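# Flip a bar-code-down carton and restack it bar code up

## Task

A carton sitting at the top of a stack has its bar code facing downward. Flip it over and set it back on top of a stack so the bar code faces up, oriented the same way as the cartons beneath it and aligned with them. Then release it and move the grippers away. It only counts if the carton stays in place on its own, without the robot holding it.

## Robot and tools

Robot: two 6-joint arms with parallel grippers, named left_arm and right_arm. The names do not refer to sides of any image. Each arm's URDF root sits in the scene frame at left_arm (-0.028, +0.268, 0) m, quat_wxyz (+0.995, 0, 0, +0.101), and right_arm (-0.023, -0.227, 0) m, quat_wxyz (+0.998, 0, 0, +0.069).

Scene frame: origin on the table top midway between the arms. +z is up, +x points out over the table, and left_arm is on the +y side. Gripper frame: the fingers point along the gripper's +z axis and close along its y axis. The reported end_effector_position is the point between the finger pads, roughly 1 cm short of the fingertips. It can be somewhat off, and the error grows at long reach.

Tool execute_actions, argument actions: a list that is empty or holds exactly one item.
- An empty list only reads the current state.
- A motion item is {"rows": [...], "steps": n}, with n from 1 to 15 (default 15). Each step lasts 1/30 s. Each row drives one step, and the last row is reused if there are fewer rows than steps.
- A wait item is {"steps": n} with n up to 300. It sends nothing new and returns once n steps have passed since the previous result, with your reply time counted in.
- Optional pictures (true/false) sets whether camera images come back; they do by default.
- A refused call sends nothing to the robot.

Row layout: one flat list of 14 numbers covering both arms, even if only one arm moves. The first 7 are left_arm: waist, shoulder, elbow, wrist pitch, wrist yaw, wrist roll, then gripper opening. The next 7 are the same for right_arm. The joint values are absolute target angles in radians, on the same scale as the Joint positions line, not offsets. Stated ranges per arm: waist -2.618 to 3.054, shoulder 0.000 to 3.142, elbow 0.000 to 3.142, wrist pitch -1.571 to 1.571, wrist yaw -1.571 to 1.571, wrist roll -2.094 to 2.094. The opening is an absolute value from -1 (closed) to +1 (fully open).

Limits on joint targets:
- A call is refused if a target is more than 0.036 rad beyond a range end and also farther out than that joint's last reported angle.
- The true ends of a joint can differ from the stated ones by up to 0.036 rad either way. A target past the true end is cut at that end, and the result then reports "joint sent to its limit". That message may concern an earlier action that is still running. If it does not appear, the joint may still be at its end.

How motion is limited:
- Each step's target is kept within a fixed lead of the measured angle: waist 0.202, shoulder 0.258, elbow 0.238, wrist pitch 0.573, wrist yaw and roll 0.522 rad.
- If a step's targets would put the gripper more than 70 mm from its measured spot, all of that arm's targets are scaled back, so long moves take several calls.
- Between calls the arms keep heading for the last row sent. They stop once everything is nearly still or a step has been HELD. After that, only a new action makes them move on or press harder.

Gripping:
- grip_measured uses the same -1..1 scale as the command. Apart from near the two ends, the fingers go to where grip_measured would read your number. Each gripper's reading may be off by about 1 mm of opening.
- To hold something, keep commanding below grip_measured: about 0.03 below gives a firm hold, and a smaller gap gives a lighter one.
- In this task each pad's force tops out around 13 to 25 N, depending on how the fingers closed. Keep the carton's weight and any flip well within that, or it will slip. Objects under about 2 mm thick get less force.
- Brief outside tugs on a held part, or pushes on loose objects, can happen.

Result lines:
- The state line gives each arm's end_effector_position (m) and end_effector_quat_wxyz in the scene frame.
- Joint positions and Joint velocities give, per arm, the six joints (rad, rad/s) and the pad gap (m, m/s; 0.094 m when fully open).
- Joint torques list each joint's total drive output. This is nonzero in free air and affected by friction, offsets and noise.
- "joint command not followed" means the clearance check changed or blocked some joint targets; the rest of the row still ran.
- HELD marks steps on which all or part of your row was not sent.
- MOTOR HOT appears from 75 °C. At 90 °C that arm halts for 10 s, and at 100 °C it goes limp and drops. Both are reported as OVER-TEMPERATURE FAULT. Holding loads for long, including while you are thinking, heats motors.

Cameras: cam_head_left and cam_head_right (pinhole, 504x504), cam_left_wrist and cam_right_wrist (fisheye, 504x504). Tool zoom_image takes camera (one of those names) and region [x0, y0, x1, y1] in pixels of that camera's latest image, with the origin at the top left and at most 504 by 504. It returns an enlarged crop and does not move anything.

Tool read_manual with optional section ("licences") returns licence text only.

Tool finished_scene takes scene (the current scene's number), ends it for good and reports whether the goal was met. The carton must stay in its final state on its own.

Suggested order: look and zoom to find the bar-code-down carton and how the stack is oriented. Grasp it, lift it clear and turn it over, possibly passing it between the arms. Set it square on the stack, open the gripper, move clear, then check before finishing.

Avoid:
- dropping the carton or letting it slip
- slamming into or pressing hard on anything
- knocking anything off the table
- letting the arms collide or push on each other

The simulation keeps running while you write, so keep replies short.

Each tool is called after "Emit:" in YAML: its name, and indented under it one key for each argument.

## Session

Emit:
execute_actions:
  actions: []

Scene clock: 0.00 s of 4500.00 s.
left_arm: end_effector_position=(+0.0099, +0.5250, +0.1694) grip_measured=+1.000 end_effector_quat_wxyz=(-0.453, +0.880, -0.002, +0.142) | right_arm: end_effector_position=(+0.3331, -0.1146, +0.1708) grip_measured=+1.000 end_effector_quat_wxyz=(+0.106, +0.150, +0.982, +0.046)
Joint positions: left_arm=[ 1.42   0.636  0.524 -0.501  0.297 -1.67   0.094] | right_arm=[ 0.169  1.75   1.646 -1.236  0.012  0.609  0.094]
Joint velocities: left_arm=[ 0.002  0.012  0.002  0.007 -0.022 -0.022  0.   ] | right_arm=[ 0.002 -0.017  0.007  0.037  0.066  0.007  0.   ]
Joint torques (N m, as the arm reports them, + toward a larger angle): no reading
Motor temperatures (°C, as the motors report them): left_arm=[25 26 26 24 22 24] | right_arm=[23 23 25 23 25 25]

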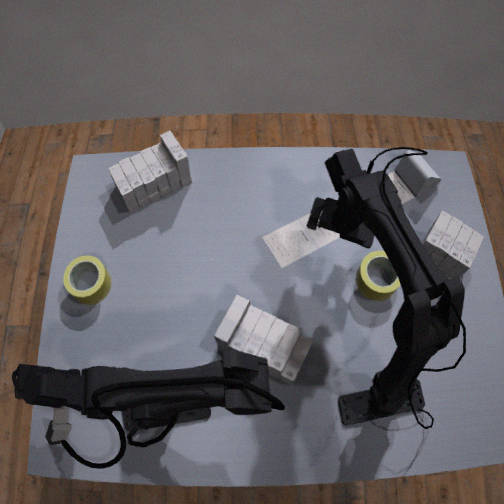

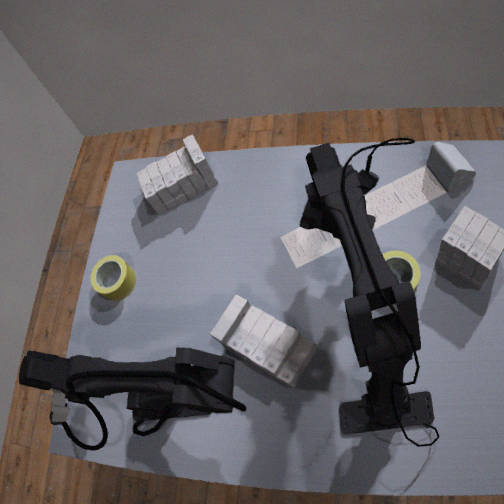

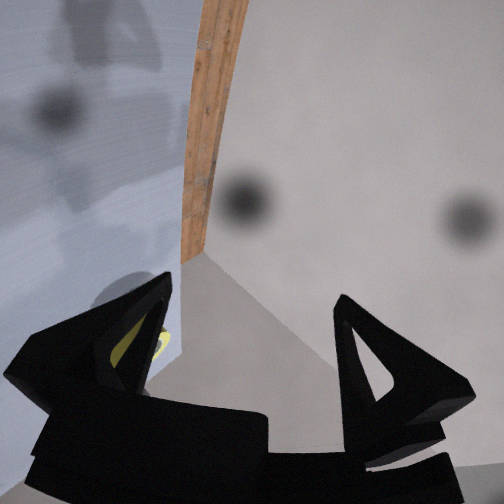

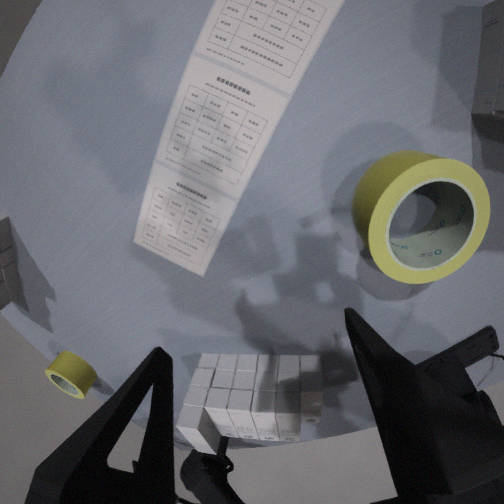

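Emit:
zoom_image:
  camera: "cam_head_right"
  region: [180, 260, 340, 420]

Emit:
zoom_image:
  camera: "cam_head_right"
  region: [110, 110, 250, 250]

Region (180, 260, 340, 420) of cam_head_right's 504x504 image, scaled by 3.150, with more detail than that image has.

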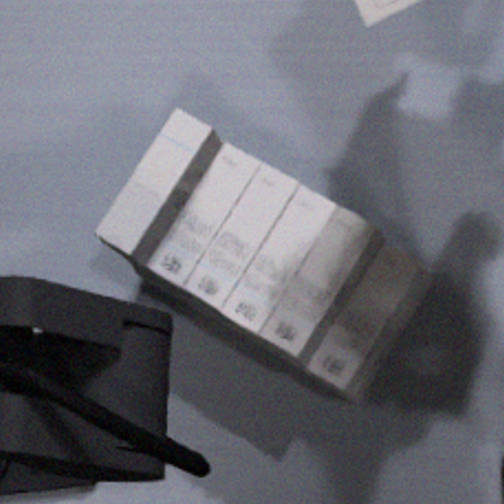

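Region (110, 110, 250, 250) of cam_head_right's 504x504 image, scaled by 3.600, with more detail than that image has.

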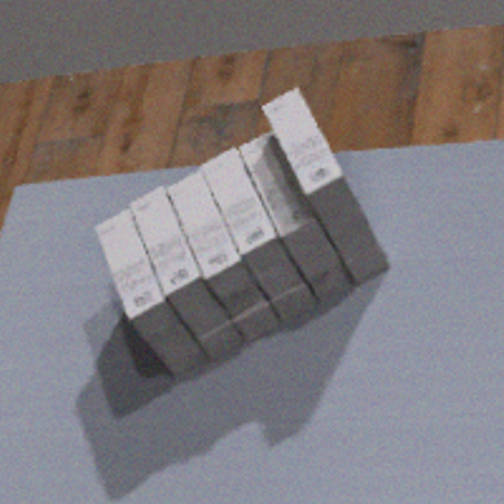

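Emit:
execute_actions:
  actions:
    - {"rows":[[0.3,1.1,1.1,-1.0,0,-0.8,1,0.169,1.75,1.646,-1.236,0.012,0.609,1]],"steps":15}
  pictures: false

Emit:
execute_actions:
  actions:
    - {"rows":[[-0.85,1.52,1.53,-1.57,0,0,1,0.169,1.75,1.646,-1.236,0.012,0.609,1]],"steps":15}
  pictures: false

Emit:
execute_actions:
  actions:
    - {"steps":40}

Scene clock: 5.57 s of 4500.00 s.
left_arm: end_effector_position=(+0.2214, +0.4200, +0.2083) grip_measured=+1.000 end_effector_quat_wxyz=(+0.299, -0.615, +0.728, -0.056) | right_arm: end_effector_position=(+0.3330, -0.1143, +0.1708) grip_measured=+1.000 end_effector_quat_wxyz=(+0.106, +0.150, +0.982, +0.047)
Joint positions: left_arm=[ 0.356  1.109  1.093 -0.937  0.024 -0.852  0.094] | right_arm=[ 0.169  1.75   1.646 -1.236  0.01   0.609  0.094]
Joint velocities: left_arm=[-1.497  0.007  0.017 -0.227  0.022  0.271  0.   ] | right_arm=[-0.012 -0.012 -0.007 -0.139 -0.066  0.007  0.   ]
Joint torques (N m, as the arm reports them, + toward a larger angle): left_arm=[ 3.07 -3.38  7.73  1.09 -0.42  0.04] | right_arm=[ 0.09 -8.04  7.48  0.54  0.05 -0.01]
Motor temperatures (°C, as the motors report them): left_arm=[25 26 27 25 22 24] | right_arm=[23 25 25 23 25 25]
Steps of this call (steps 1 to 90: nothing new was sent; then 2.07 s passed at rest; steps 91 to 105: all 15 steps of this action). Readings (joint positions):
91: left_arm=[1.383 0.678 0.569 -0.588 0.240 -1.588] | right_arm=[0.169 1.750 1.646 -1.236 0.012 0.609]
92: left_arm=[1.312 0.765 0.645 -0.688 0.189 -1.491] | right_arm=[0.169 1.750 1.646 -1.236 0.011 0.609]
94: left_arm=[1.164 0.957 0.808 -0.807 0.119 -1.295] | right_arm=[0.169 1.750 1.646 -1.236 0.011 0.609]
98: left_arm=[0.873 1.124 1.051 -0.876 0.050 -1.010] | right_arm=[0.169 1.750 1.646 -1.236 0.011 0.609]
105: the state above

Scene clock: 6.07 s of 4500.00 s.
left_arm: end_effector_position=(+0.2014, +0.1342, +0.1832) grip_measured=+1.000 end_effector_quat_wxyz=(+0.009, +0.238, +0.971, -0.005) | right_arm: end_effector_position=(+0.3330, -0.1143, +0.1708) grip_measured=+1.000 end_effector_quat_wxyz=(+0.106, +0.150, +0.982, +0.047)
Joint positions: left_arm=[-0.733  1.544  1.5   -1.506  0.004 -0.048  0.094] | right_arm=[ 0.169  1.75   1.646 -1.236  0.01   0.609  0.094]
Joint velocities: left_arm=[-2.103  0.022 -0.007 -0.271  0.007  0.33   0.   ] | right_arm=[-0.002 -0.012  0.007 -0.022 -0.037 -0.007  0.   ]
Joint torques (N m, as the arm reports them, + toward a larger angle): left_arm=[ 0.77 -7.5   8.47 -0.01 -0.09  0.09] | right_arm=[ 0.05 -8.02  7.5   0.54  0.04 -0.02]
Motor temperatures (°C, as the motors report them): left_arm=[25 26 27 25 22 24] | right_arm=[23 25 26 23 25 25]
joint sent to its limit (left arm) — the command would take joint 4 (wrist pitch) past its lower limit, so that joint was sent only as far as its limit.
Steps of this call (steps 1 to 15: all 15 steps of this action). Readings (joint positions):
1: left_arm=[0.296 1.150 1.144 -1.040 0.016 -0.768] | right_arm=[0.169 1.750 1.646 -1.236 0.010 0.609]
2: left_arm=[0.226 1.226 1.230 -1.163 0.013 -0.670] | right_arm=[0.169 1.750 1.646 -1.236 0.010 0.609]
4: left_arm=[0.085 1.400 1.401 -1.306 0.008 -0.472] | right_arm=[0.169 1.750 1.646 -1.236 0.010 0.609]
8: left_arm=[-0.198 1.550 1.500 -1.396 0.002 -0.198] | right_arm=[0.169 1.750 1.646 -1.236 0.010 0.609]
15: the state above

Scene clock: 7.40 s of 4500.00 s.
left_arm: end_effector_position=(+0.1717, +0.1131, +0.1854) grip_measured=+1.000 end_effector_quat_wxyz=(-0.011, +0.318, +0.948, -0.002) | right_arm: end_effector_position=(+0.3330, -0.1143, +0.1708) grip_measured=+1.000 end_effector_quat_wxyz=(+0.106, +0.150, +0.982, +0.047)
Joint positions: left_arm=[-0.86   1.535  1.5   -1.555  0.01  -0.01   0.094] | right_arm=[ 0.169  1.75   1.646 -1.236  0.01   0.609  0.094]
Joint velocities: left_arm=[-0.017  0.007 -0.002 -0.051 -0.022 -0.037  0.   ] | right_arm=[ 0.007 -0.017 -0.002 -0.022 -0.037  0.007  0.   ]
Joint torques (N m, as the arm reports them, + toward a larger angle): left_arm=[ 0.65 -6.59  8.35  0.1  -0.14  0.11] | right_arm=[ 0.06 -8.02  7.51  0.54  0.04 -0.01]
Motor temperatures (°C, as the motors report them): left_arm=[25 27 28 25 22 24] | right_arm=[23 25 26 23 25 25]
joint sent to its limit (left arm) — the command would take joint 4 (wrist pitch) past its lower limit, so that joint was sent only as far as its limit.
Steps of this call (steps 1 to 30: the robot went on to your last target; steps 31 to 40: nothing new was sent). Readings (joint positions):
1: left_arm=[-0.797 1.544 1.500 -1.511 0.007 -0.039] | right_arm=[0.169 1.750 1.646 -1.236 0.010 0.609]
2: left_arm=[-0.842 1.544 1.500 -1.517 0.012 -0.031] | right_arm=[0.169 1.750 1.646 -1.236 0.010 0.609]
4: left_arm=[-0.870 1.542 1.500 -1.530 0.016 -0.021] | right_arm=[0.169 1.750 1.646 -1.236 0.010 0.609]
8: left_arm=[-0.860 1.536 1.500 -1.546 0.012 -0.015] | right_arm=[0.169 1.750 1.646 -1.236 0.010 0.609]
40: the state above
All arms were judged still, so your last target was given up. Only a new action makes them travel on or press farther. Fingers that are still opening or closing keep moving.

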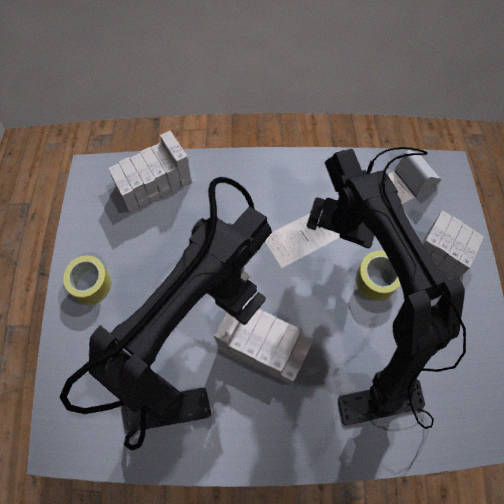

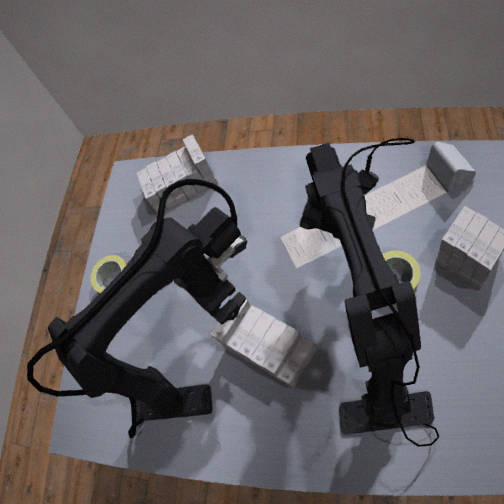

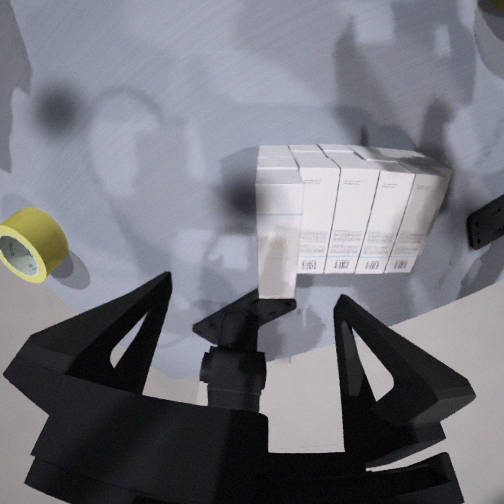

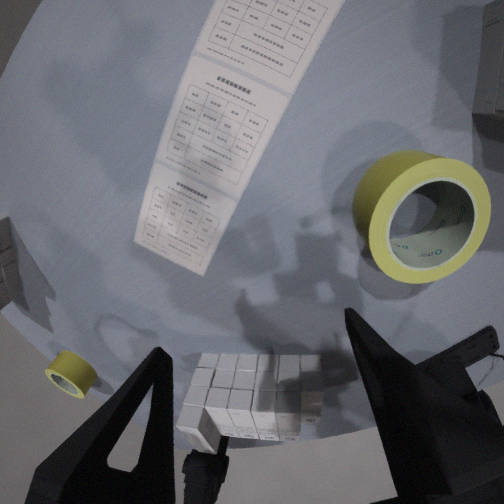

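Emit:
execute_actions:
  actions:
    - {"rows":[[-0.92,1.48,1.30,-1.37,0,-0.18,1,0.169,1.75,1.646,-1.236,0.012,0.609,1]],"steps":15}
  pictures: false

Emit:
execute_actions:
  actions:
    - {"steps":20}

Scene clock: 9.70 s of 4500.00 s.
left_arm: end_effector_position=(+0.1609, +0.1052, +0.1471) grip_measured=+1.000 end_effector_quat_wxyz=(-0.004, +0.270, +0.963, -0.002) | right_arm: end_effector_position=(+0.3330, -0.1143, +0.1708) grip_measured=+1.000 end_effector_quat_wxyz=(+0.106, +0.150, +0.982, +0.047)
Joint positions: left_arm=[-0.915  1.491  1.305 -1.39   0.006 -0.165  0.094] | right_arm=[ 0.169  1.75   1.646 -1.236  0.01   0.609  0.094]
Joint velocities: left_arm=[-0.002 -0.027 -0.002  0.154 -0.037 -0.081  0.   ] | right_arm=[-0.012  0.002 -0.022 -0.051  0.037  0.022  0.   ]
Joint torques (N m, as the arm reports them, + toward a larger angle): left_arm=[-0.38 -6.07  5.96  0.38 -0.1  -0.1 ] | right_arm=[ 0.06 -8.06  7.5   0.54  0.03 -0.01]
Motor temperatures (°C, as the motors report them): left_arm=[25 27 28 25 22 24] | right_arm=[23 26 26 23 25 25]
Steps of this call (steps 1 to 54: nothing new was sent; steps 55 to 69: all 15 steps of this action). Readings (joint positions):
55: left_arm=[-0.866 1.522 1.467 -1.518 0.007 -0.037] | right_arm=[0.169 1.750 1.646 -1.236 0.010 0.609]
56: left_arm=[-0.879 1.501 1.414 -1.478 0.006 -0.064] | right_arm=[0.169 1.750 1.646 -1.236 0.010 0.609]
58: left_arm=[-0.905 1.490 1.339 -1.455 0.006 -0.102] | right_arm=[0.169 1.750 1.646 -1.236 0.010 0.609]
62: left_arm=[-0.915 1.491 1.305 -1.421 0.006 -0.142] | right_arm=[0.169 1.750 1.646 -1.236 0.010 0.609]
69: the state above

Scene clock: 10.37 s of 4500.00 s.
left_arm: end_effector_position=(+0.1621, +0.1042, +0.1471) grip_measured=+1.000 end_effector_quat_wxyz=(-0.001, +0.267, +0.964, -0.003) | right_arm: end_effector_position=(+0.3330, -0.1143, +0.1708) grip_measured=+1.000 end_effector_quat_wxyz=(+0.106, +0.150, +0.982, +0.047)
Joint positions: left_arm=[-0.915  1.491  1.305 -1.384  0.006 -0.17   0.094] | right_arm=[ 0.169  1.75   1.646 -1.236  0.01   0.609  0.094]
Joint velocities: left_arm=[-0.012 -0.002 -0.007 -0.066 -0.037 -0.007  0.   ] | right_arm=[ 0.002  0.002  0.007 -0.051 -0.007  0.022  0.   ]
Joint torques (N m, as the arm reports them, + toward a larger angle): left_arm=[-0.43 -5.94  5.87  0.42 -0.09 -0.07] | right_arm=[ 0.08 -8.05  7.51  0.54  0.04 -0.01]
Motor temperatures (°C, as the motors report them): left_arm=[25 27 28 25 22 24] | right_arm=[23 26 26 23 25 25]
Steps of this call (steps 1 to 15: the robot went on to your last target; steps 16 to 20: nothing new was sent). Readings (joint positions):
1: left_arm=[-0.915 1.491 1.305 -1.389 0.006 -0.166] | right_arm=[0.169 1.750 1.646 -1.236 0.010 0.609]
2: left_arm=[-0.915 1.491 1.305 -1.388 0.006 -0.166] | right_arm=[0.169 1.750 1.646 -1.236 0.010 0.609]
4: left_arm=[-0.915 1.491 1.305 -1.386 0.006 -0.168] | right_arm=[0.169 1.750 1.646 -1.236 0.010 0.609]
8: left_arm=[-0.915 1.491 1.305 -1.385 0.006 -0.170] | right_arm=[0.169 1.750 1.646 -1.236 0.010 0.609]
20: the state above
All arms were judged still, so your last target was given up. Only a new action makes them travel on or press farther. Fingers that are still opening or closing keep moving.

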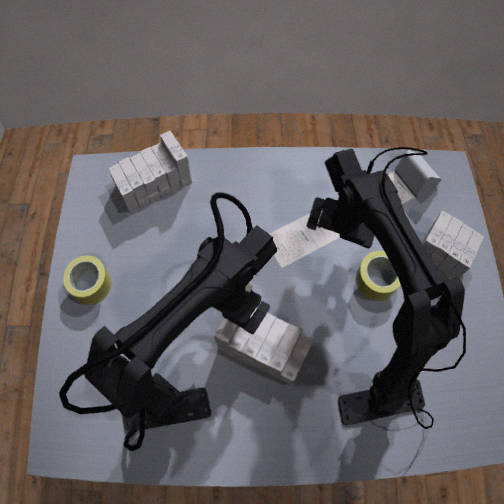

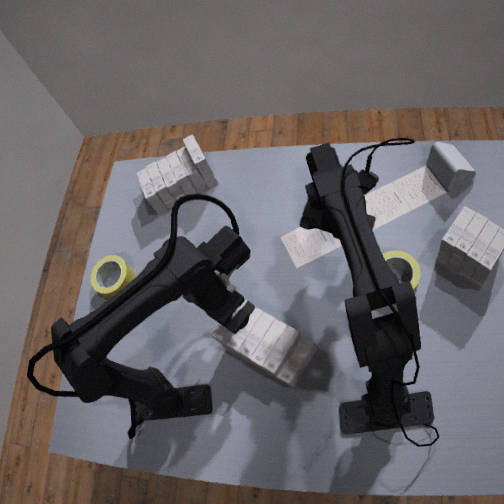

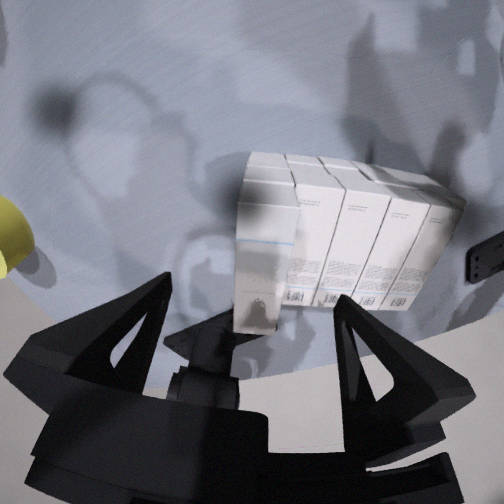

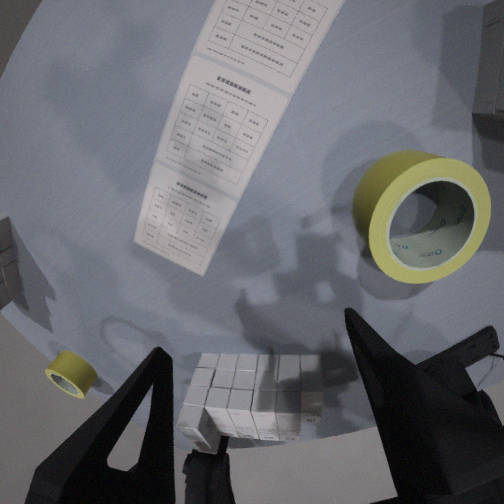

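Emit:
execute_actions:
  actions:
    - {"rows":[[-0.92,1.485,1.16,-1.23,0,-0.18,0.3,0.169,1.75,1.646,-1.236,0.012,0.609,1]],"steps":15}
  pictures: false

Emit:
execute_actions:
  actions:
    - {"steps":20}

Scene clock: 11.90 s of 4500.00 s.
left_arm: end_effector_position=(+0.1610, +0.1051, +0.1122) grip_measured=+0.303 end_effector_quat_wxyz=(-0.002, +0.267, +0.964, -0.002) | right_arm: end_effector_position=(+0.3330, -0.1143, +0.1708) grip_measured=+1.000 end_effector_quat_wxyz=(+0.106, +0.150, +0.982, +0.047)
Joint positions: left_arm=[-0.915  1.489  1.166 -1.249  0.006 -0.17   0.061] | right_arm=[ 0.169  1.75   1.646 -1.236  0.01   0.609  0.094]
Joint velocities: left_arm=[-0.007 -0.022  0.012  0.007 -0.051 -0.037 -0.   ] | right_arm=[-0.002  0.002 -0.002 -0.051 -0.037 -0.007  0.   ]
Joint torques (N m, as the arm reports them, + toward a larger angle): left_arm=[-0.32 -5.51  5.96  0.43 -0.05 -0.09] | right_arm=[ 0.09 -8.01  7.5   0.54  0.04 -0.02]
Motor temperatures (°C, as the motors report them): left_arm=[25 27 28 25 22 24] | right_arm=[23 26 26 24 25 25]
Steps of this call (steps 1 to 31: nothing new was sent; steps 32 to 46: all 15 steps of this action). Readings (joint positions):
32: left_arm=[-0.915 1.486 1.284 -1.357 0.006 -0.170] | right_arm=[0.169 1.750 1.646 -1.236 0.010 0.609]
33: left_arm=[-0.915 1.480 1.251 -1.326 0.006 -0.170] | right_arm=[0.169 1.750 1.646 -1.236 0.010 0.609]
35: left_arm=[-0.915 1.483 1.194 -1.298 0.006 -0.170] | right_arm=[0.169 1.750 1.646 -1.236 0.010 0.609]
39: left_arm=[-0.915 1.489 1.166 -1.274 0.006 -0.170] | right_arm=[0.169 1.750 1.646 -1.236 0.010 0.609]
46: the state above

Scene clock: 12.57 s of 4500.00 s.
left_arm: end_effector_position=(+0.1619, +0.1043, +0.1122) grip_measured=+0.303 end_effector_quat_wxyz=(+0.000, +0.267, +0.964, -0.003) | right_arm: end_effector_position=(+0.3330, -0.1143, +0.1708) grip_measured=+1.000 end_effector_quat_wxyz=(+0.106, +0.150, +0.982, +0.047)
Joint positions: left_arm=[-0.915  1.489  1.166 -1.244  0.006 -0.17   0.061] | right_arm=[ 0.169  1.75   1.646 -1.236  0.01   0.609  0.094]
Joint velocities: left_arm=[-0.007 -0.007  0.002 -0.066 -0.037 -0.095  0.001] | right_arm=[ 0.002 -0.007 -0.012  0.066 -0.007  0.022  0.   ]
Joint torques (N m, as the arm reports them, + toward a larger angle): left_arm=[-0.33 -5.55  5.83  0.4  -0.08 -0.1 ] | right_arm=[ 0.06 -8.02  7.51  0.54  0.03 -0.02]
Motor temperatures (°C, as the motors report them): left_arm=[25 27 28 25 22 24] | right_arm=[23 26 26 24 25 25]
Steps of this call (steps 1 to 15: the robot went on to your last target; steps 16 to 20: nothing new was sent). Readings (joint positions):
1: left_arm=[-0.915 1.489 1.166 -1.248 0.006 -0.170] | right_arm=[0.169 1.750 1.646 -1.236 0.010 0.609]
2: left_arm=[-0.915 1.489 1.166 -1.247 0.006 -0.170] | right_arm=[0.169 1.750 1.646 -1.236 0.010 0.609]
4: left_arm=[-0.915 1.489 1.166 -1.245 0.006 -0.170] | right_arm=[0.169 1.750 1.646 -1.236 0.010 0.609]
8: left_arm=[-0.915 1.489 1.166 -1.244 0.006 -0.170] | right_arm=[0.169 1.750 1.646 -1.236 0.010 0.609]
20: the state above
All arms were judged still, so your last target was given up. Only a new action makes them travel on or press farther. Fingers that are still opening or closing keep moving.

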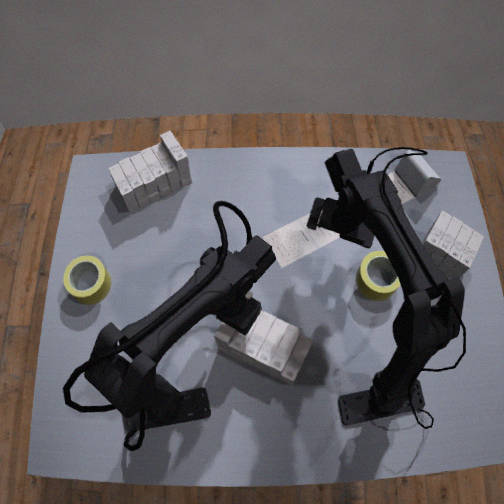

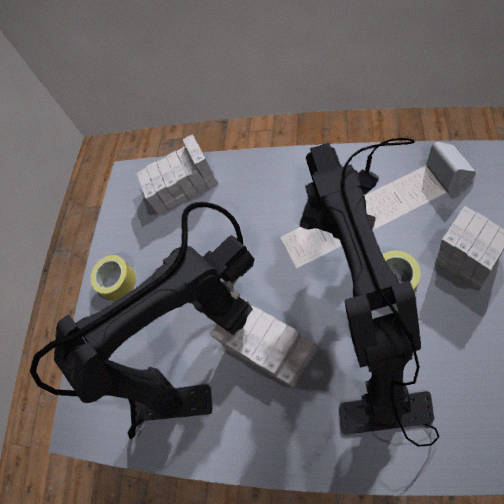

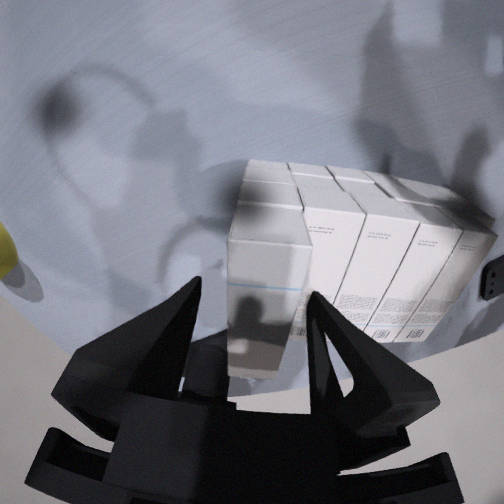

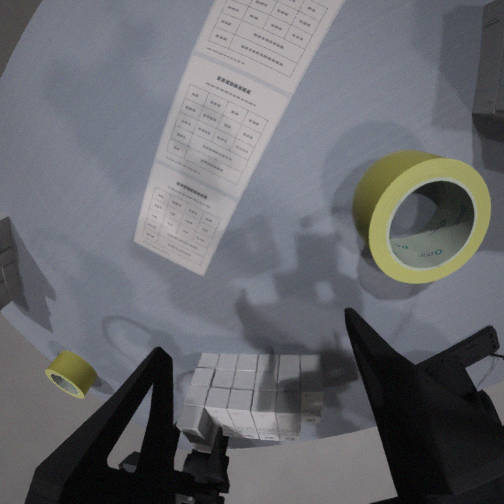

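Emit:
execute_actions:
  actions:
    - {"rows":[[-0.95,1.485,1.16,-1.23,0,-0.2,0.3,0.169,1.75,1.646,-1.236,0.012,0.609,1]],"steps":10}
  pictures: false

Emit:
execute_actions:
  actions:
    - {"rows":[[-0.95,1.485,1.16,-1.23,0,-0.2,-0.6,0.169,1.75,1.646,-1.236,0.012,0.609,1]],"steps":15}
  pictures: false

Emit:
execute_actions:
  actions:
    - {"steps":10}
  pictures: false

Scene clock: 14.17 s of 4500.00 s.
left_arm: end_effector_position=(+0.1576, +0.0993, +0.1122) grip_measured=+0.303 end_effector_quat_wxyz=(+0.001, +0.272, +0.962, -0.003) | right_arm: end_effector_position=(+0.3330, -0.1143, +0.1708) grip_measured=+1.000 end_effector_quat_wxyz=(+0.106, +0.150, +0.982, +0.047)
Joint positions: left_arm=[-0.942  1.489  1.166 -1.243  0.005 -0.188  0.061] | right_arm=[ 0.169  1.75   1.646 -1.236  0.01   0.609  0.094]
Joint velocities: left_arm=[-0.012  0.002 -0.007  0.037  0.037 -0.066 -0.   ] | right_arm=[-0.002 -0.002 -0.002 -0.095 -0.007 -0.022  0.   ]
Joint torques (N m, as the arm reports them, + toward a larger angle): left_arm=[-0.57 -5.54  5.67  0.44 -0.04 -0.1 ] | right_arm=[ 0.05 -8.02  7.5   0.54  0.05  0.  ]
Motor temperatures (°C, as the motors report them): left_arm=[25 28 28 25 22 24] | right_arm=[23 26 26 24 25 25]
Steps of this call (steps 1 to 38: nothing new was sent; steps 39 to 48: all 10 steps of this action). Readings (joint positions):
39: left_arm=[-0.918 1.489 1.166 -1.244 0.005 -0.174] | right_arm=[0.169 1.750 1.646 -1.236 0.010 0.609]
40: left_arm=[-0.924 1.489 1.166 -1.244 0.005 -0.178] | right_arm=[0.169 1.750 1.646 -1.236 0.010 0.609]
42: left_arm=[-0.937 1.489 1.166 -1.243 0.005 -0.182] | right_arm=[0.169 1.750 1.646 -1.236 0.010 0.609]
46: left_arm=[-0.942 1.489 1.166 -1.243 0.005 -0.187] | right_arm=[0.169 1.750 1.646 -1.236 0.010 0.609]
48: the state above

Scene clock: 14.67 s of 4500.00 s.
left_arm: end_effector_position=(+0.1578, +0.0994, +0.1122) grip_measured=-0.341 end_effector_quat_wxyz=(+0.001, +0.271, +0.963, -0.003) | right_arm: end_effector_position=(+0.3330, -0.1143, +0.1708) grip_measured=+1.000 end_effector_quat_wxyz=(+0.106, +0.150, +0.982, +0.047)
Joint positions: left_arm=[-0.942  1.489  1.166 -1.243  0.004 -0.19   0.031] | right_arm=[ 0.169  1.75   1.646 -1.236  0.01   0.609  0.094]
Joint velocities: left_arm=[-0.017 -0.007 -0.002 -0.051 -0.007  0.007  0.   ] | right_arm=[ 0.002 -0.002 -0.032 -0.081  0.007 -0.037  0.   ]
Joint torques (N m, as the arm reports them, + toward a larger angle): left_arm=[-0.68 -5.67  5.99  0.42 -0.09 -0.07] | right_arm=[ 0.09 -8.02  7.48  0.54  0.04 -0.01]
Motor temperatures (°C, as the motors report them): left_arm=[25 28 28 25 22 24] | right_arm=[23 27 26 24 25 25]
Steps of this call (steps 1 to 15: all 15 steps of this action). Readings (joint positions):
1: left_arm=[-0.942 1.489 1.166 -1.243 0.005 -0.189] | right_arm=[0.169 1.750 1.646 -1.236 0.010 0.609]
2: left_arm=[-0.942 1.489 1.166 -1.243 0.005 -0.189] | right_arm=[0.169 1.750 1.646 -1.236 0.010 0.609]
4: left_arm=[-0.942 1.489 1.166 -1.243 0.004 -0.190] | right_arm=[0.169 1.750 1.646 -1.236 0.010 0.609]
8: left_arm=[-0.942 1.489 1.166 -1.243 0.004 -0.190] | right_arm=[0.169 1.750 1.646 -1.236 0.010 0.609]
15: the state above

Scene clock: 15.00 s of 4500.00 s.
left_arm: end_effector_position=(+0.1578, +0.0994, +0.1122) grip_measured=-0.341 end_effector_quat_wxyz=(+0.001, +0.271, +0.963, -0.003) | right_arm: end_effector_position=(+0.3330, -0.1143, +0.1708) grip_measured=+1.000 end_effector_quat_wxyz=(+0.106, +0.150, +0.982, +0.047)
Joint positions: left_arm=[-0.942  1.489  1.166 -1.243  0.004 -0.19   0.031] | right_arm=[ 0.169  1.75   1.646 -1.236  0.01   0.609  0.094]
Joint velocities: left_arm=[ 0.012  0.012 -0.002  0.037  0.007 -0.066 -0.   ] | right_arm=[ 0.007 -0.002 -0.002 -0.066 -0.037 -0.007  0.   ]
Joint torques (N m, as the arm reports them, + toward a larger angle): left_arm=[-0.58 -5.54  5.98  0.42 -0.09 -0.09] | right_arm=[ 0.11 -8.07  7.5   0.54  0.04 -0.02]
Motor temperatures (°C, as the motors report them): left_arm=[25 28 28 25 22 24] | right_arm=[23 27 26 24 25 25]
Steps of this call (steps 1 to 10: the robot went on to your last target). Readings (joint positions):
1: left_arm=[-0.942 1.489 1.166 -1.243 0.004 -0.190] | right_arm=[0.169 1.750 1.646 -1.236 0.010 0.609]
2: left_arm=[-0.942 1.489 1.166 -1.243 0.004 -0.190] | right_arm=[0.169 1.750 1.646 -1.236 0.010 0.609]
4: left_arm=[-0.942 1.489 1.166 -1.243 0.004 -0.190] | right_arm=[0.169 1.750 1.646 -1.236 0.010 0.609]
8: left_arm=[-0.942 1.489 1.166 -1.243 0.004 -0.190] | right_arm=[0.169 1.750 1.646 -1.236 0.010 0.609]
10: the state above

Emit:
execute_actions:
  actions:
    - {"rows":[[-0.95,1.52,1.53,-1.55,0,-0.2,-0.6,0.0,1.5,1.2,-0.5,0,0,1]],"steps":15}
  pictures: false

Emit:
execute_actions:
  actions:
    - {"rows":[[-0.75,2.18,2.2,-1.55,0,-1.21,-0.6,0.2,1.3,0.3,0.9,0,-1.57,1]],"steps":15}
  pictures: false

Emit:
execute_actions:
  actions:
    - {"steps":15}
  pictures: false

Emit:
execute_actions:
  actions:
    - {"rows":[[-0.75,2.18,2.2,-1.55,0,-1.21,-0.6,0.527,1.55,0.126,1.43,0,-1.57,1]],"steps":15}
  pictures: false

Emit:
execute_actions:
  actions:
    - {"steps":25}

Scene clock: 19.63 s of 4500.00 s.
left_arm: end_effector_position=(+0.1671, +0.0909, +0.1970) grip_measured=-0.341 end_effector_quat_wxyz=(+0.024, +0.270, +0.962, -0.014) | right_arm: end_effector_position=(+0.3942, -0.1712, +0.1847) grip_measured=+1.000 end_effector_quat_wxyz=(+0.360, -0.046, +0.931, +0.028)
Joint positions: left_arm=[-0.942  1.515  1.526 -1.526  0.004 -0.191  0.031] | right_arm=[-0.007  1.503  1.209 -0.537  0.003  0.032  0.094]
Joint velocities: left_arm=[-0.007  0.002 -0.012 -0.11   0.007  0.007 -0.002] | right_arm=[ 0.007 -0.007  0.017  0.256  0.022 -0.183  0.   ]
Joint torques (N m, as the arm reports them, + toward a larger angle): left_arm=[-0.65 -4.82  6.35  0.31 -0.06 -0.05] | right_arm=[ 0.66 -6.64  7.71  1.24 -0.02 -0.11]
Motor temperatures (°C, as the motors report them): left_arm=[25 28 28 25 22 24] | right_arm=[23 27 27 24 25 25]
Steps of this call (steps 1 to 15: the robot went on to your last target; steps 16 to 90: nothing new was sent; then 1.13 s passed at rest; steps 91 to 105: all 15 steps of this action). Readings (joint positions):
91: left_arm=[-0.942 1.502 1.202 -1.296 0.004 -0.190] | right_arm=[0.155 1.719 1.596 -1.155 0.000 0.538]
92: left_arm=[-0.942 1.523 1.266 -1.366 0.004 -0.191] | right_arm=[0.127 1.667 1.514 -1.042 -0.010 0.444]
94: left_arm=[-0.942 1.538 1.405 -1.430 0.004 -0.191] | right_arm=[0.045 1.562 1.350 -0.841 -0.010 0.287]
98: left_arm=[-0.942 1.514 1.525 -1.466 0.004 -0.191] | right_arm=[-0.019 1.502 1.220 -0.659 0.006 0.124]
105: the state above

Scene clock: 20.13 s of 4500.00 s.
left_arm: end_effector_position=(+0.3375, +0.0492, +0.1241) grip_measured=-0.342 end_effector_quat_wxyz=(-0.006, -0.293, +0.956, +0.002) | right_arm: end_effector_position=(+0.3211, -0.0999, +0.1248) grip_measured=+1.000 end_effector_quat_wxyz=(-0.526, +0.601, -0.531, +0.283)
Joint positions: left_arm=[-0.743  2.225  2.162 -1.519  0.006 -1.135  0.031] | right_arm=[ 0.209  1.3    0.281  0.729 -0.006 -1.343  0.094]
Joint velocities: left_arm=[ 0.022 -0.208 -0.012 -0.081 -0.007 -0.462  0.001] | right_arm=[ 0.007  0.002 -0.002  0.652 -0.022 -1.619  0.   ]
Joint torques (N m, as the arm reports them, + toward a larger angle): left_arm=[ -0.59 -14.14   9.26  -0.05  -0.1   -0.08] | right_arm=[-0.57 -3.13  8.76  2.23  0.07  0.11]
Motor temperatures (°C, as the motors report them): left_arm=[25 28 28 25 22 24] | right_arm=[23 27 27 24 25 25]
Steps of this call (steps 1 to 15: all 15 steps of this action). Readings (joint positions):
1: left_arm=[-0.923 1.547 1.565 -1.559 0.015 -0.260] | right_arm=[0.008 1.484 1.170 -0.459 0.014 -0.030]
2: left_arm=[-0.886 1.602 1.635 -1.565 0.018 -0.343] | right_arm=[0.041 1.448 1.106 -0.361 0.020 -0.107]
4: left_arm=[-0.809 1.749 1.796 -1.563 0.016 -0.519] | right_arm=[0.139 1.363 0.950 -0.136 0.015 -0.300]
8: left_arm=[-0.743 2.082 2.125 -1.536 0.006 -0.887] | right_arm=[0.218 1.300 0.635 0.347 -0.010 -0.709]
15: the state above

Scene clock: 20.63 s of 4500.00 s.
left_arm: end_effector_position=(+0.3368, +0.0496, +0.1440) grip_measured=-0.342 end_effector_quat_wxyz=(+0.007, -0.323, +0.946, -0.013) | right_arm: end_effector_position=(+0.3291, -0.0972, +0.1649) grip_measured=+1.000 end_effector_quat_wxyz=(-0.543, +0.614, -0.431, +0.377)
Joint positions: left_arm=[-0.743  2.186  2.178 -1.533  0.006 -1.198  0.031] | right_arm=[ 0.209  1.3    0.281  0.894 -0.005 -1.567  0.094]
Joint velocities: left_arm=[-0.017  0.002 -0.017 -0.007 -0.11   0.037 -0.001] | right_arm=[-0.002  0.012 -0.012  0.051  0.066 -0.139  0.   ]
Joint torques (N m, as the arm reports them, + toward a larger angle): left_arm=[ -0.5  -11.69   7.59   0.13  -0.09  -0.13] | right_arm=[-0.53 -3.19  8.82  1.69  0.07  0.06]
Motor temperatures (°C, as the motors report them): left_arm=[25 28 28 25 22 24] | right_arm=[23 27 27 24 25 25]
Steps of this call (steps 1 to 15: the robot went on to your last target). Readings (joint positions):
1: left_arm=[-0.743 2.217 2.162 -1.522 0.006 -1.148] | right_arm=[0.209 1.300 0.281 0.758 -0.005 -1.390]
2: left_arm=[-0.743 2.209 2.162 -1.524 0.006 -1.158] | right_arm=[0.209 1.300 0.281 0.790 -0.005 -1.427]
4: left_arm=[-0.743 2.196 2.170 -1.530 0.006 -1.174] | right_arm=[0.209 1.300 0.281 0.834 -0.005 -1.480]
8: left_arm=[-0.743 2.186 2.178 -1.531 0.006 -1.190] | right_arm=[0.209 1.300 0.281 0.875 -0.005 -1.537]
15: the state above

Scene clock: 21.13 s of 4500.00 s.
left_arm: end_effector_position=(+0.3368, +0.0496, +0.1440) grip_measured=-0.342 end_effector_quat_wxyz=(+0.007, -0.324, +0.946, -0.013) | right_arm: end_effector_position=(+0.2566, -0.0029, +0.1439) grip_measured=+1.000 end_effector_quat_wxyz=(+0.630, -0.644, +0.307, -0.305)
Joint positions: left_arm=[-0.743  2.186  2.178 -1.533  0.006 -1.2    0.031] | right_arm=[ 0.53   1.553  0.126  1.408 -0.007 -1.577  0.094]
Joint velocities: left_arm=[ 0.007  0.002 -0.007 -0.022  0.007  0.051  0.001] | right_arm=[-0.007  0.002 -0.007  0.139 -0.007 -0.007  0.   ]
Joint torques (N m, as the arm reports them, + toward a larger angle): left_arm=[ -0.47 -11.72   7.93   0.12  -0.1   -0.08] | right_arm=[-0.1  -3.92  4.55  1.6   0.09  0.06]
Motor temperatures (°C, as the motors report them): left_arm=[25 29 28 25 22 24] | right_arm=[23 27 27 24 25 25]
Steps of this call (steps 1 to 15: all 15 steps of this action). Readings (joint positions):
1: left_arm=[-0.743 2.186 2.178 -1.533 0.006 -1.199] | right_arm=[0.239 1.339 0.257 0.997 0.016 -1.568]
2: left_arm=[-0.743 2.186 2.178 -1.533 0.006 -1.199] | right_arm=[0.302 1.402 0.230 1.114 0.022 -1.568]
4: left_arm=[-0.743 2.186 2.178 -1.533 0.006 -1.200] | right_arm=[0.446 1.509 0.177 1.222 0.012 -1.571]
8: left_arm=[-0.743 2.186 2.178 -1.533 0.006 -1.200] | right_arm=[0.530 1.553 0.126 1.307 -0.010 -1.577]
15: the state above

Scene clock: 21.97 s of 4500.00 s.
left_arm: end_effector_position=(+0.3368, +0.0496, +0.1440) grip_measured=-0.342 end_effector_quat_wxyz=(+0.007, -0.324, +0.946, -0.013) | right_arm: end_effector_position=(+0.2566, -0.0029, +0.1487) grip_measured=+1.000 end_effector_quat_wxyz=(+0.636, -0.638, +0.304, -0.308)
Joint positions: left_arm=[-0.743  2.186  2.178 -1.533  0.006 -1.2    0.031] | right_arm=[ 0.53   1.553  0.126  1.427 -0.007 -1.577  0.094]
Joint velocities: left_arm=[ 0.007  0.017 -0.022  0.022  0.007 -0.037 -0.001] | right_arm=[ 0.012 -0.017 -0.022 -0.007  0.022 -0.022  0.   ]
Joint torques (N m, as the arm reports them, + toward a larger angle): left_arm=[ -0.54 -11.68   7.91   0.12  -0.1   -0.09] | right_arm=[-0.09 -3.91  4.51  1.65  0.09  0.07]
Motor temperatures (°C, as the motors report them): left_arm=[25 29 29 25 22 24] | right_arm=[23 27 27 24 25 25]
Steps of this call (steps 1 to 25: the robot went on to your last target). Readings (joint positions):
1: left_arm=[-0.743 2.186 2.178 -1.533 0.006 -1.200] | right_arm=[0.530 1.553 0.126 1.412 -0.007 -1.577]
2: left_arm=[-0.743 2.186 2.178 -1.533 0.006 -1.200] | right_arm=[0.530 1.553 0.126 1.416 -0.007 -1.577]
4: left_arm=[-0.743 2.186 2.178 -1.533 0.006 -1.200] | right_arm=[0.530 1.553 0.126 1.420 -0.007 -1.577]
8: left_arm=[-0.743 2.186 2.178 -1.533 0.006 -1.200] | right_arm=[0.530 1.553 0.126 1.424 -0.007 -1.577]
25: the state above

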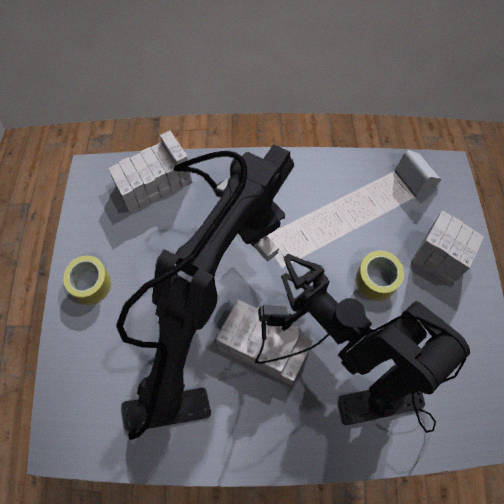

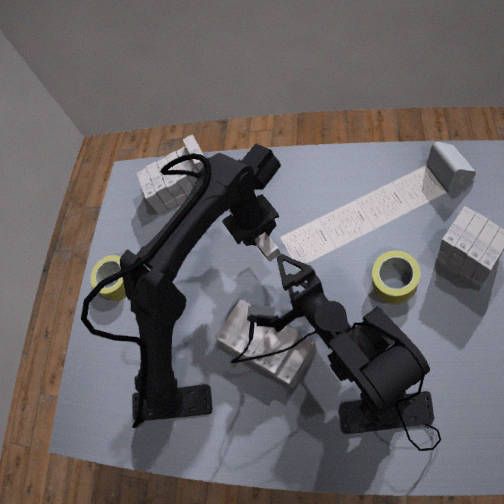

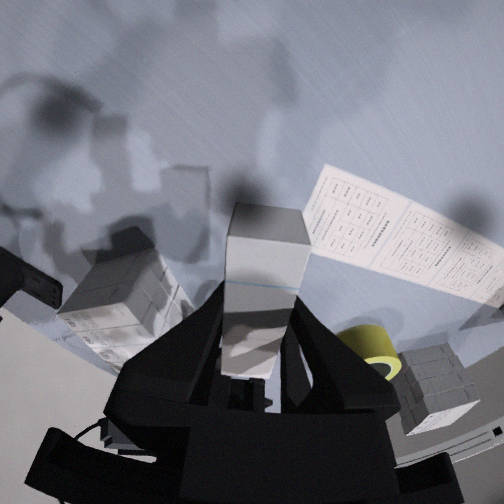

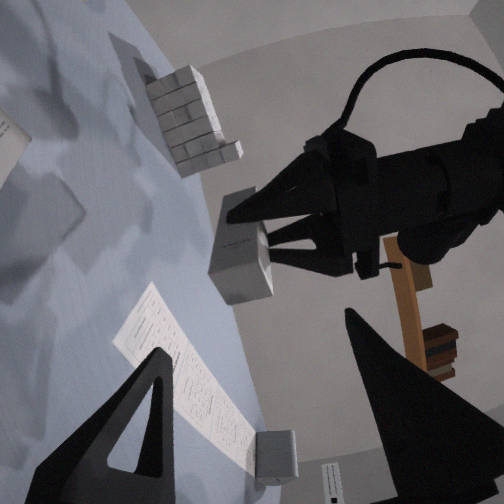

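Emit:
execute_actions:
  actions:
    - {"rows":[[-0.75,2.18,2.2,-1.55,0,-1.21,-0.6,0.51,1.81,0.353,1.46,0,-1.57,0.4]],"steps":15}
  pictures: false

Emit:
execute_actions:
  actions:
    - {"steps":20}

Scene clock: 23.33 s of 4500.00 s.
left_arm: end_effector_position=(+0.3368, +0.0496, +0.1440) grip_measured=-0.342 end_effector_quat_wxyz=(+0.007, -0.325, +0.946, -0.013) | right_arm: end_effector_position=(+0.3054, +0.0289, +0.1383) grip_measured=+0.402 end_effector_quat_wxyz=(+0.634, -0.637, +0.309, -0.313)
Joint positions: left_arm=[-0.743  2.186  2.178 -1.533  0.006 -1.201  0.031] | right_arm=[ 0.518  1.803  0.345  1.457 -0.004 -1.577  0.066]
Joint velocities: left_arm=[-0.022  0.002  0.002  0.022  0.081  0.051 -0.001] | right_arm=[ 0.007 -0.032 -0.022 -0.007  0.022 -0.007 -0.001]
Joint torques (N m, as the arm reports them, + toward a larger angle): left_arm=[ -0.48 -11.67   7.82   0.15  -0.08  -0.06] | right_arm=[-0.52 -5.43  5.13  1.66  0.06  0.07]
Motor temperatures (°C, as the motors report them): left_arm=[25 30 29 25 22 24] | right_arm=[23 27 27 25 25 25]
Steps of this call (steps 1 to 15: the robot went on to your last target; steps 16 to 26: nothing new was sent; steps 27 to 41: all 15 steps of this action). Readings (joint positions):
27: left_arm=[-0.743 2.186 2.178 -1.533 0.006 -1.200] | right_arm=[0.528 1.591 0.154 1.442 -0.009 -1.577]
28: left_arm=[-0.743 2.186 2.178 -1.533 0.006 -1.200] | right_arm=[0.526 1.664 0.217 1.454 -0.009 -1.577]
30: left_arm=[-0.743 2.186 2.178 -1.533 0.006 -1.201] | right_arm=[0.521 1.773 0.322 1.454 -0.005 -1.577]
34: left_arm=[-0.743 2.186 2.178 -1.533 0.006 -1.201] | right_arm=[0.518 1.803 0.345 1.454 -0.004 -1.577]
41: the state above

Scene clock: 24.00 s of 4500.00 s.
left_arm: end_effector_position=(+0.3368, +0.0496, +0.1440) grip_measured=-0.342 end_effector_quat_wxyz=(+0.007, -0.325, +0.946, -0.013) | right_arm: end_effector_position=(+0.3054, +0.0289, +0.1383) grip_measured=+0.402 end_effector_quat_wxyz=(+0.634, -0.637, +0.309, -0.313)
Joint positions: left_arm=[-0.743  2.186  2.178 -1.533  0.006 -1.201  0.031] | right_arm=[ 0.518  1.803  0.345  1.457 -0.004 -1.577  0.066]
Joint velocities: left_arm=[-0.012  0.012  0.002  0.051 -0.007  0.066  0.   ] | right_arm=[-0.012 -0.002  0.007 -0.007  0.051 -0.007 -0.   ]
Joint torques (N m, as the arm reports them, + toward a larger angle): left_arm=[ -0.63 -11.9    7.84   0.13  -0.09  -0.09] | right_arm=[-0.53 -5.46  5.19  1.65  0.04  0.07]
Motor temperatures (°C, as the motors report them): left_arm=[25 30 29 25 22 24] | right_arm=[23 27 27 25 25 25]
Steps of this call (steps 1 to 15: the robot went on to your last target; steps 16 to 20: nothing new was sent). Readings (joint positions):
1: left_arm=[-0.743 2.186 2.178 -1.533 0.006 -1.201] | right_arm=[0.518 1.803 0.345 1.457 -0.004 -1.577]
2: left_arm=[-0.743 2.186 2.178 -1.533 0.006 -1.201] | right_arm=[0.518 1.803 0.345 1.457 -0.004 -1.577]
4: left_arm=[-0.743 2.186 2.178 -1.533 0.006 -1.201] | right_arm=[0.518 1.803 0.345 1.457 -0.004 -1.577]
8: left_arm=[-0.743 2.186 2.178 -1.533 0.006 -1.201] | right_arm=[0.518 1.803 0.345 1.457 -0.004 -1.577]
20: the state above
All arms were judged still, so your last target was given up. Only a new action makes them travel on or press farther. Fingers that are still opening or closing keep moving.

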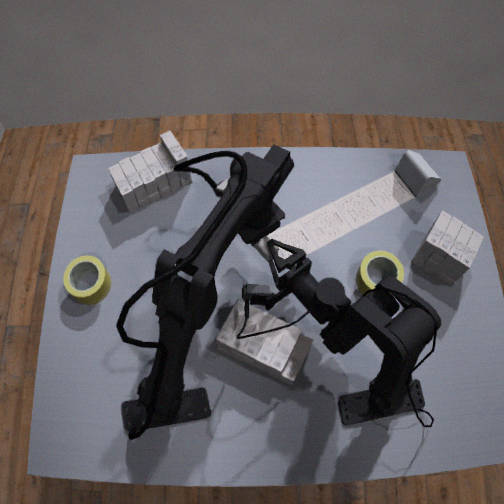

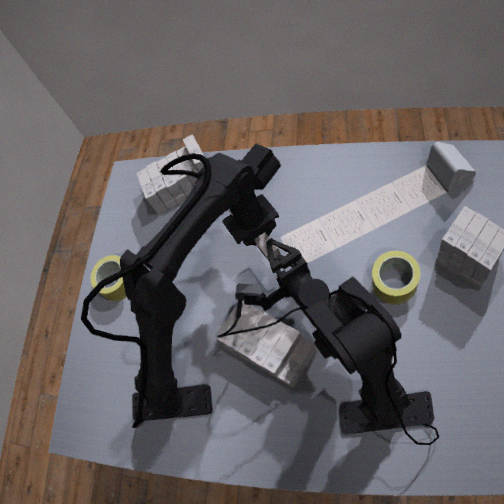

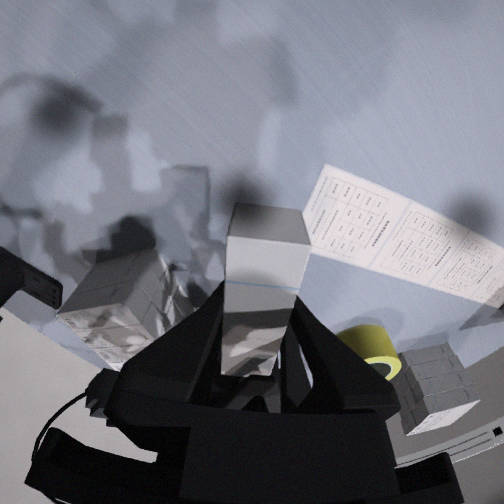

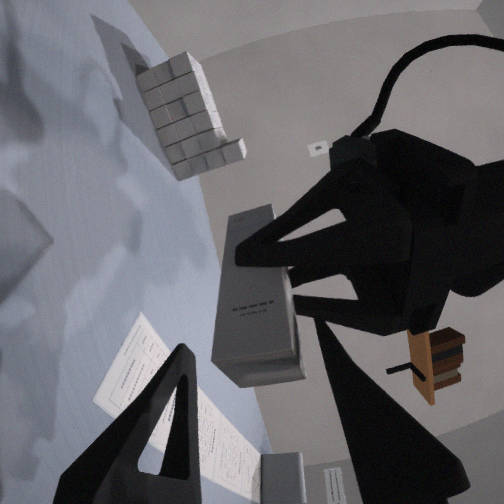

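Emit:
execute_actions:
  actions:
    - {"rows":[[-0.75,2.18,2.2,-1.55,0,-1.21,-0.6,0.51,1.84,0.39,1.45,0,-1.57,0.4]],"steps":10}
  pictures: false

Emit:
execute_actions:
  actions:
    - {"rows":[[-0.75,2.18,2.2,-1.55,0,-1.21,-0.6,0.51,1.84,0.39,1.45,0,-1.57,-0.6]],"steps":15}
  pictures: false

Emit:
execute_actions:
  actions:
    - {"steps":8}
  pictures: false

Scene clock: 25.97 s of 4500.00 s.
left_arm: end_effector_position=(+0.3368, +0.0496, +0.1440) grip_measured=-0.342 end_effector_quat_wxyz=(+0.007, -0.325, +0.946, -0.013) | right_arm: end_effector_position=(+0.3101, +0.0325, +0.1396) grip_measured=+0.402 end_effector_quat_wxyz=(+0.636, -0.634, +0.308, -0.314)
Joint positions: left_arm=[-0.743  2.186  2.178 -1.533  0.006 -1.201  0.031] | right_arm=[ 0.518  1.82   0.368  1.457 -0.004 -1.577  0.066]
Joint velocities: left_arm=[-0.032  0.012  0.007 -0.022  0.022 -0.095  0.   ] | right_arm=[ 0.002 -0.002 -0.007  0.022 -0.007 -0.007  0.   ]
Joint torques (N m, as the arm reports them, + toward a larger angle): left_arm=[ -0.55 -11.83   7.9    0.14  -0.08  -0.09] | right_arm=[-0.5  -4.75  6.39  1.54  0.06  0.06]
Motor temperatures (°C, as the motors report them): left_arm=[25 31 29 25 22 24] | right_arm=[23 27 27 25 25 25]
Steps of this call (steps 1 to 49: nothing new was sent; steps 50 to 59: all 10 steps of this action). Readings (joint positions):
50: left_arm=[-0.743 2.186 2.178 -1.533 0.006 -1.201] | right_arm=[0.518 1.806 0.348 1.457 -0.004 -1.577]
51: left_arm=[-0.743 2.186 2.178 -1.533 0.006 -1.201] | right_arm=[0.518 1.810 0.355 1.457 -0.004 -1.577]
53: left_arm=[-0.743 2.186 2.178 -1.533 0.006 -1.201] | right_arm=[0.518 1.818 0.366 1.457 -0.004 -1.577]
57: left_arm=[-0.743 2.186 2.178 -1.533 0.006 -1.201] | right_arm=[0.518 1.820 0.368 1.457 -0.004 -1.577]
59: the state above

Scene clock: 26.47 s of 4500.00 s.
left_arm: end_effector_position=(+0.3369, +0.0503, +0.1435) grip_measured=-0.342 end_effector_quat_wxyz=(+0.008, -0.325, +0.945, -0.011) | right_arm: end_effector_position=(+0.3104, +0.0330, +0.1444) grip_measured=-0.333 end_effector_quat_wxyz=(+0.641, -0.629, +0.304, -0.317)
Joint positions: left_arm=[-0.743  2.187  2.178 -1.534  0.002 -1.202  0.031] | right_arm=[ 0.518  1.82   0.371  1.472 -0.005 -1.581  0.031]
Joint velocities: left_arm=[-0.032  0.022  0.007  0.007 -0.007 -0.007  0.001] | right_arm=[-0.002 -0.007  0.002  0.007 -0.037 -0.051 -0.001]
Joint torques (N m, as the arm reports them, + toward a larger angle): left_arm=[ -0.53 -11.9    7.85   0.13  -0.03  -0.06] | right_arm=[-0.46 -4.64  6.29  1.43  0.08  0.08]
Motor temperatures (°C, as the motors report them): left_arm=[25 31 29 25 22 24] | right_arm=[23 27 27 25 25 25]
Steps of this call (steps 1 to 15: all 15 steps of this action). Readings (joint positions):
1: left_arm=[-0.743 2.186 2.178 -1.533 0.006 -1.201] | right_arm=[0.518 1.820 0.368 1.457 -0.004 -1.577]
2: left_arm=[-0.743 2.186 2.178 -1.533 0.006 -1.201] | right_arm=[0.518 1.820 0.368 1.457 -0.004 -1.577]
4: left_arm=[-0.743 2.186 2.178 -1.533 0.004 -1.201] | right_arm=[0.518 1.820 0.370 1.471 -0.005 -1.578]
8: left_arm=[-0.743 2.187 2.178 -1.534 0.002 -1.202] | right_arm=[0.518 1.820 0.371 1.472 -0.005 -1.580]
15: the state above

Scene clock: 26.73 s of 4500.00 s.
left_arm: end_effector_position=(+0.3369, +0.0503, +0.1437) grip_measured=-0.342 end_effector_quat_wxyz=(+0.008, -0.325, +0.945, -0.011) | right_arm: end_effector_position=(+0.3104, +0.0330, +0.1444) grip_measured=-0.333 end_effector_quat_wxyz=(+0.641, -0.629, +0.304, -0.317)
Joint positions: left_arm=[-0.743  2.186  2.178 -1.534  0.002 -1.202  0.031] | right_arm=[ 0.518  1.82   0.371  1.472 -0.005 -1.581  0.031]
Joint velocities: left_arm=[ 0.002 -0.002  0.002 -0.022  0.037 -0.007 -0.   ] | right_arm=[ 0.007  0.002 -0.012  0.037 -0.007  0.022 -0.001]
Joint torques (N m, as the arm reports them, + toward a larger angle): left_arm=[ -0.51 -11.82   7.92   0.12  -0.05  -0.09] | right_arm=[-0.54 -4.76  6.23  1.39  0.06  0.09]
Motor temperatures (°C, as the motors report them): left_arm=[25 31 29 25 22 24] | right_arm=[23 27 27 25 25 25]
Steps of this call (steps 1 to 8: the robot went on to your last target). Readings (joint positions):
1: left_arm=[-0.743 2.187 2.178 -1.534 0.002 -1.202] | right_arm=[0.518 1.820 0.371 1.472 -0.005 -1.581]
2: left_arm=[-0.743 2.187 2.178 -1.534 0.002 -1.202] | right_arm=[0.518 1.820 0.371 1.472 -0.005 -1.581]
4: left_arm=[-0.743 2.187 2.178 -1.534 0.002 -1.202] | right_arm=[0.518 1.820 0.371 1.472 -0.005 -1.581]
8: the state above


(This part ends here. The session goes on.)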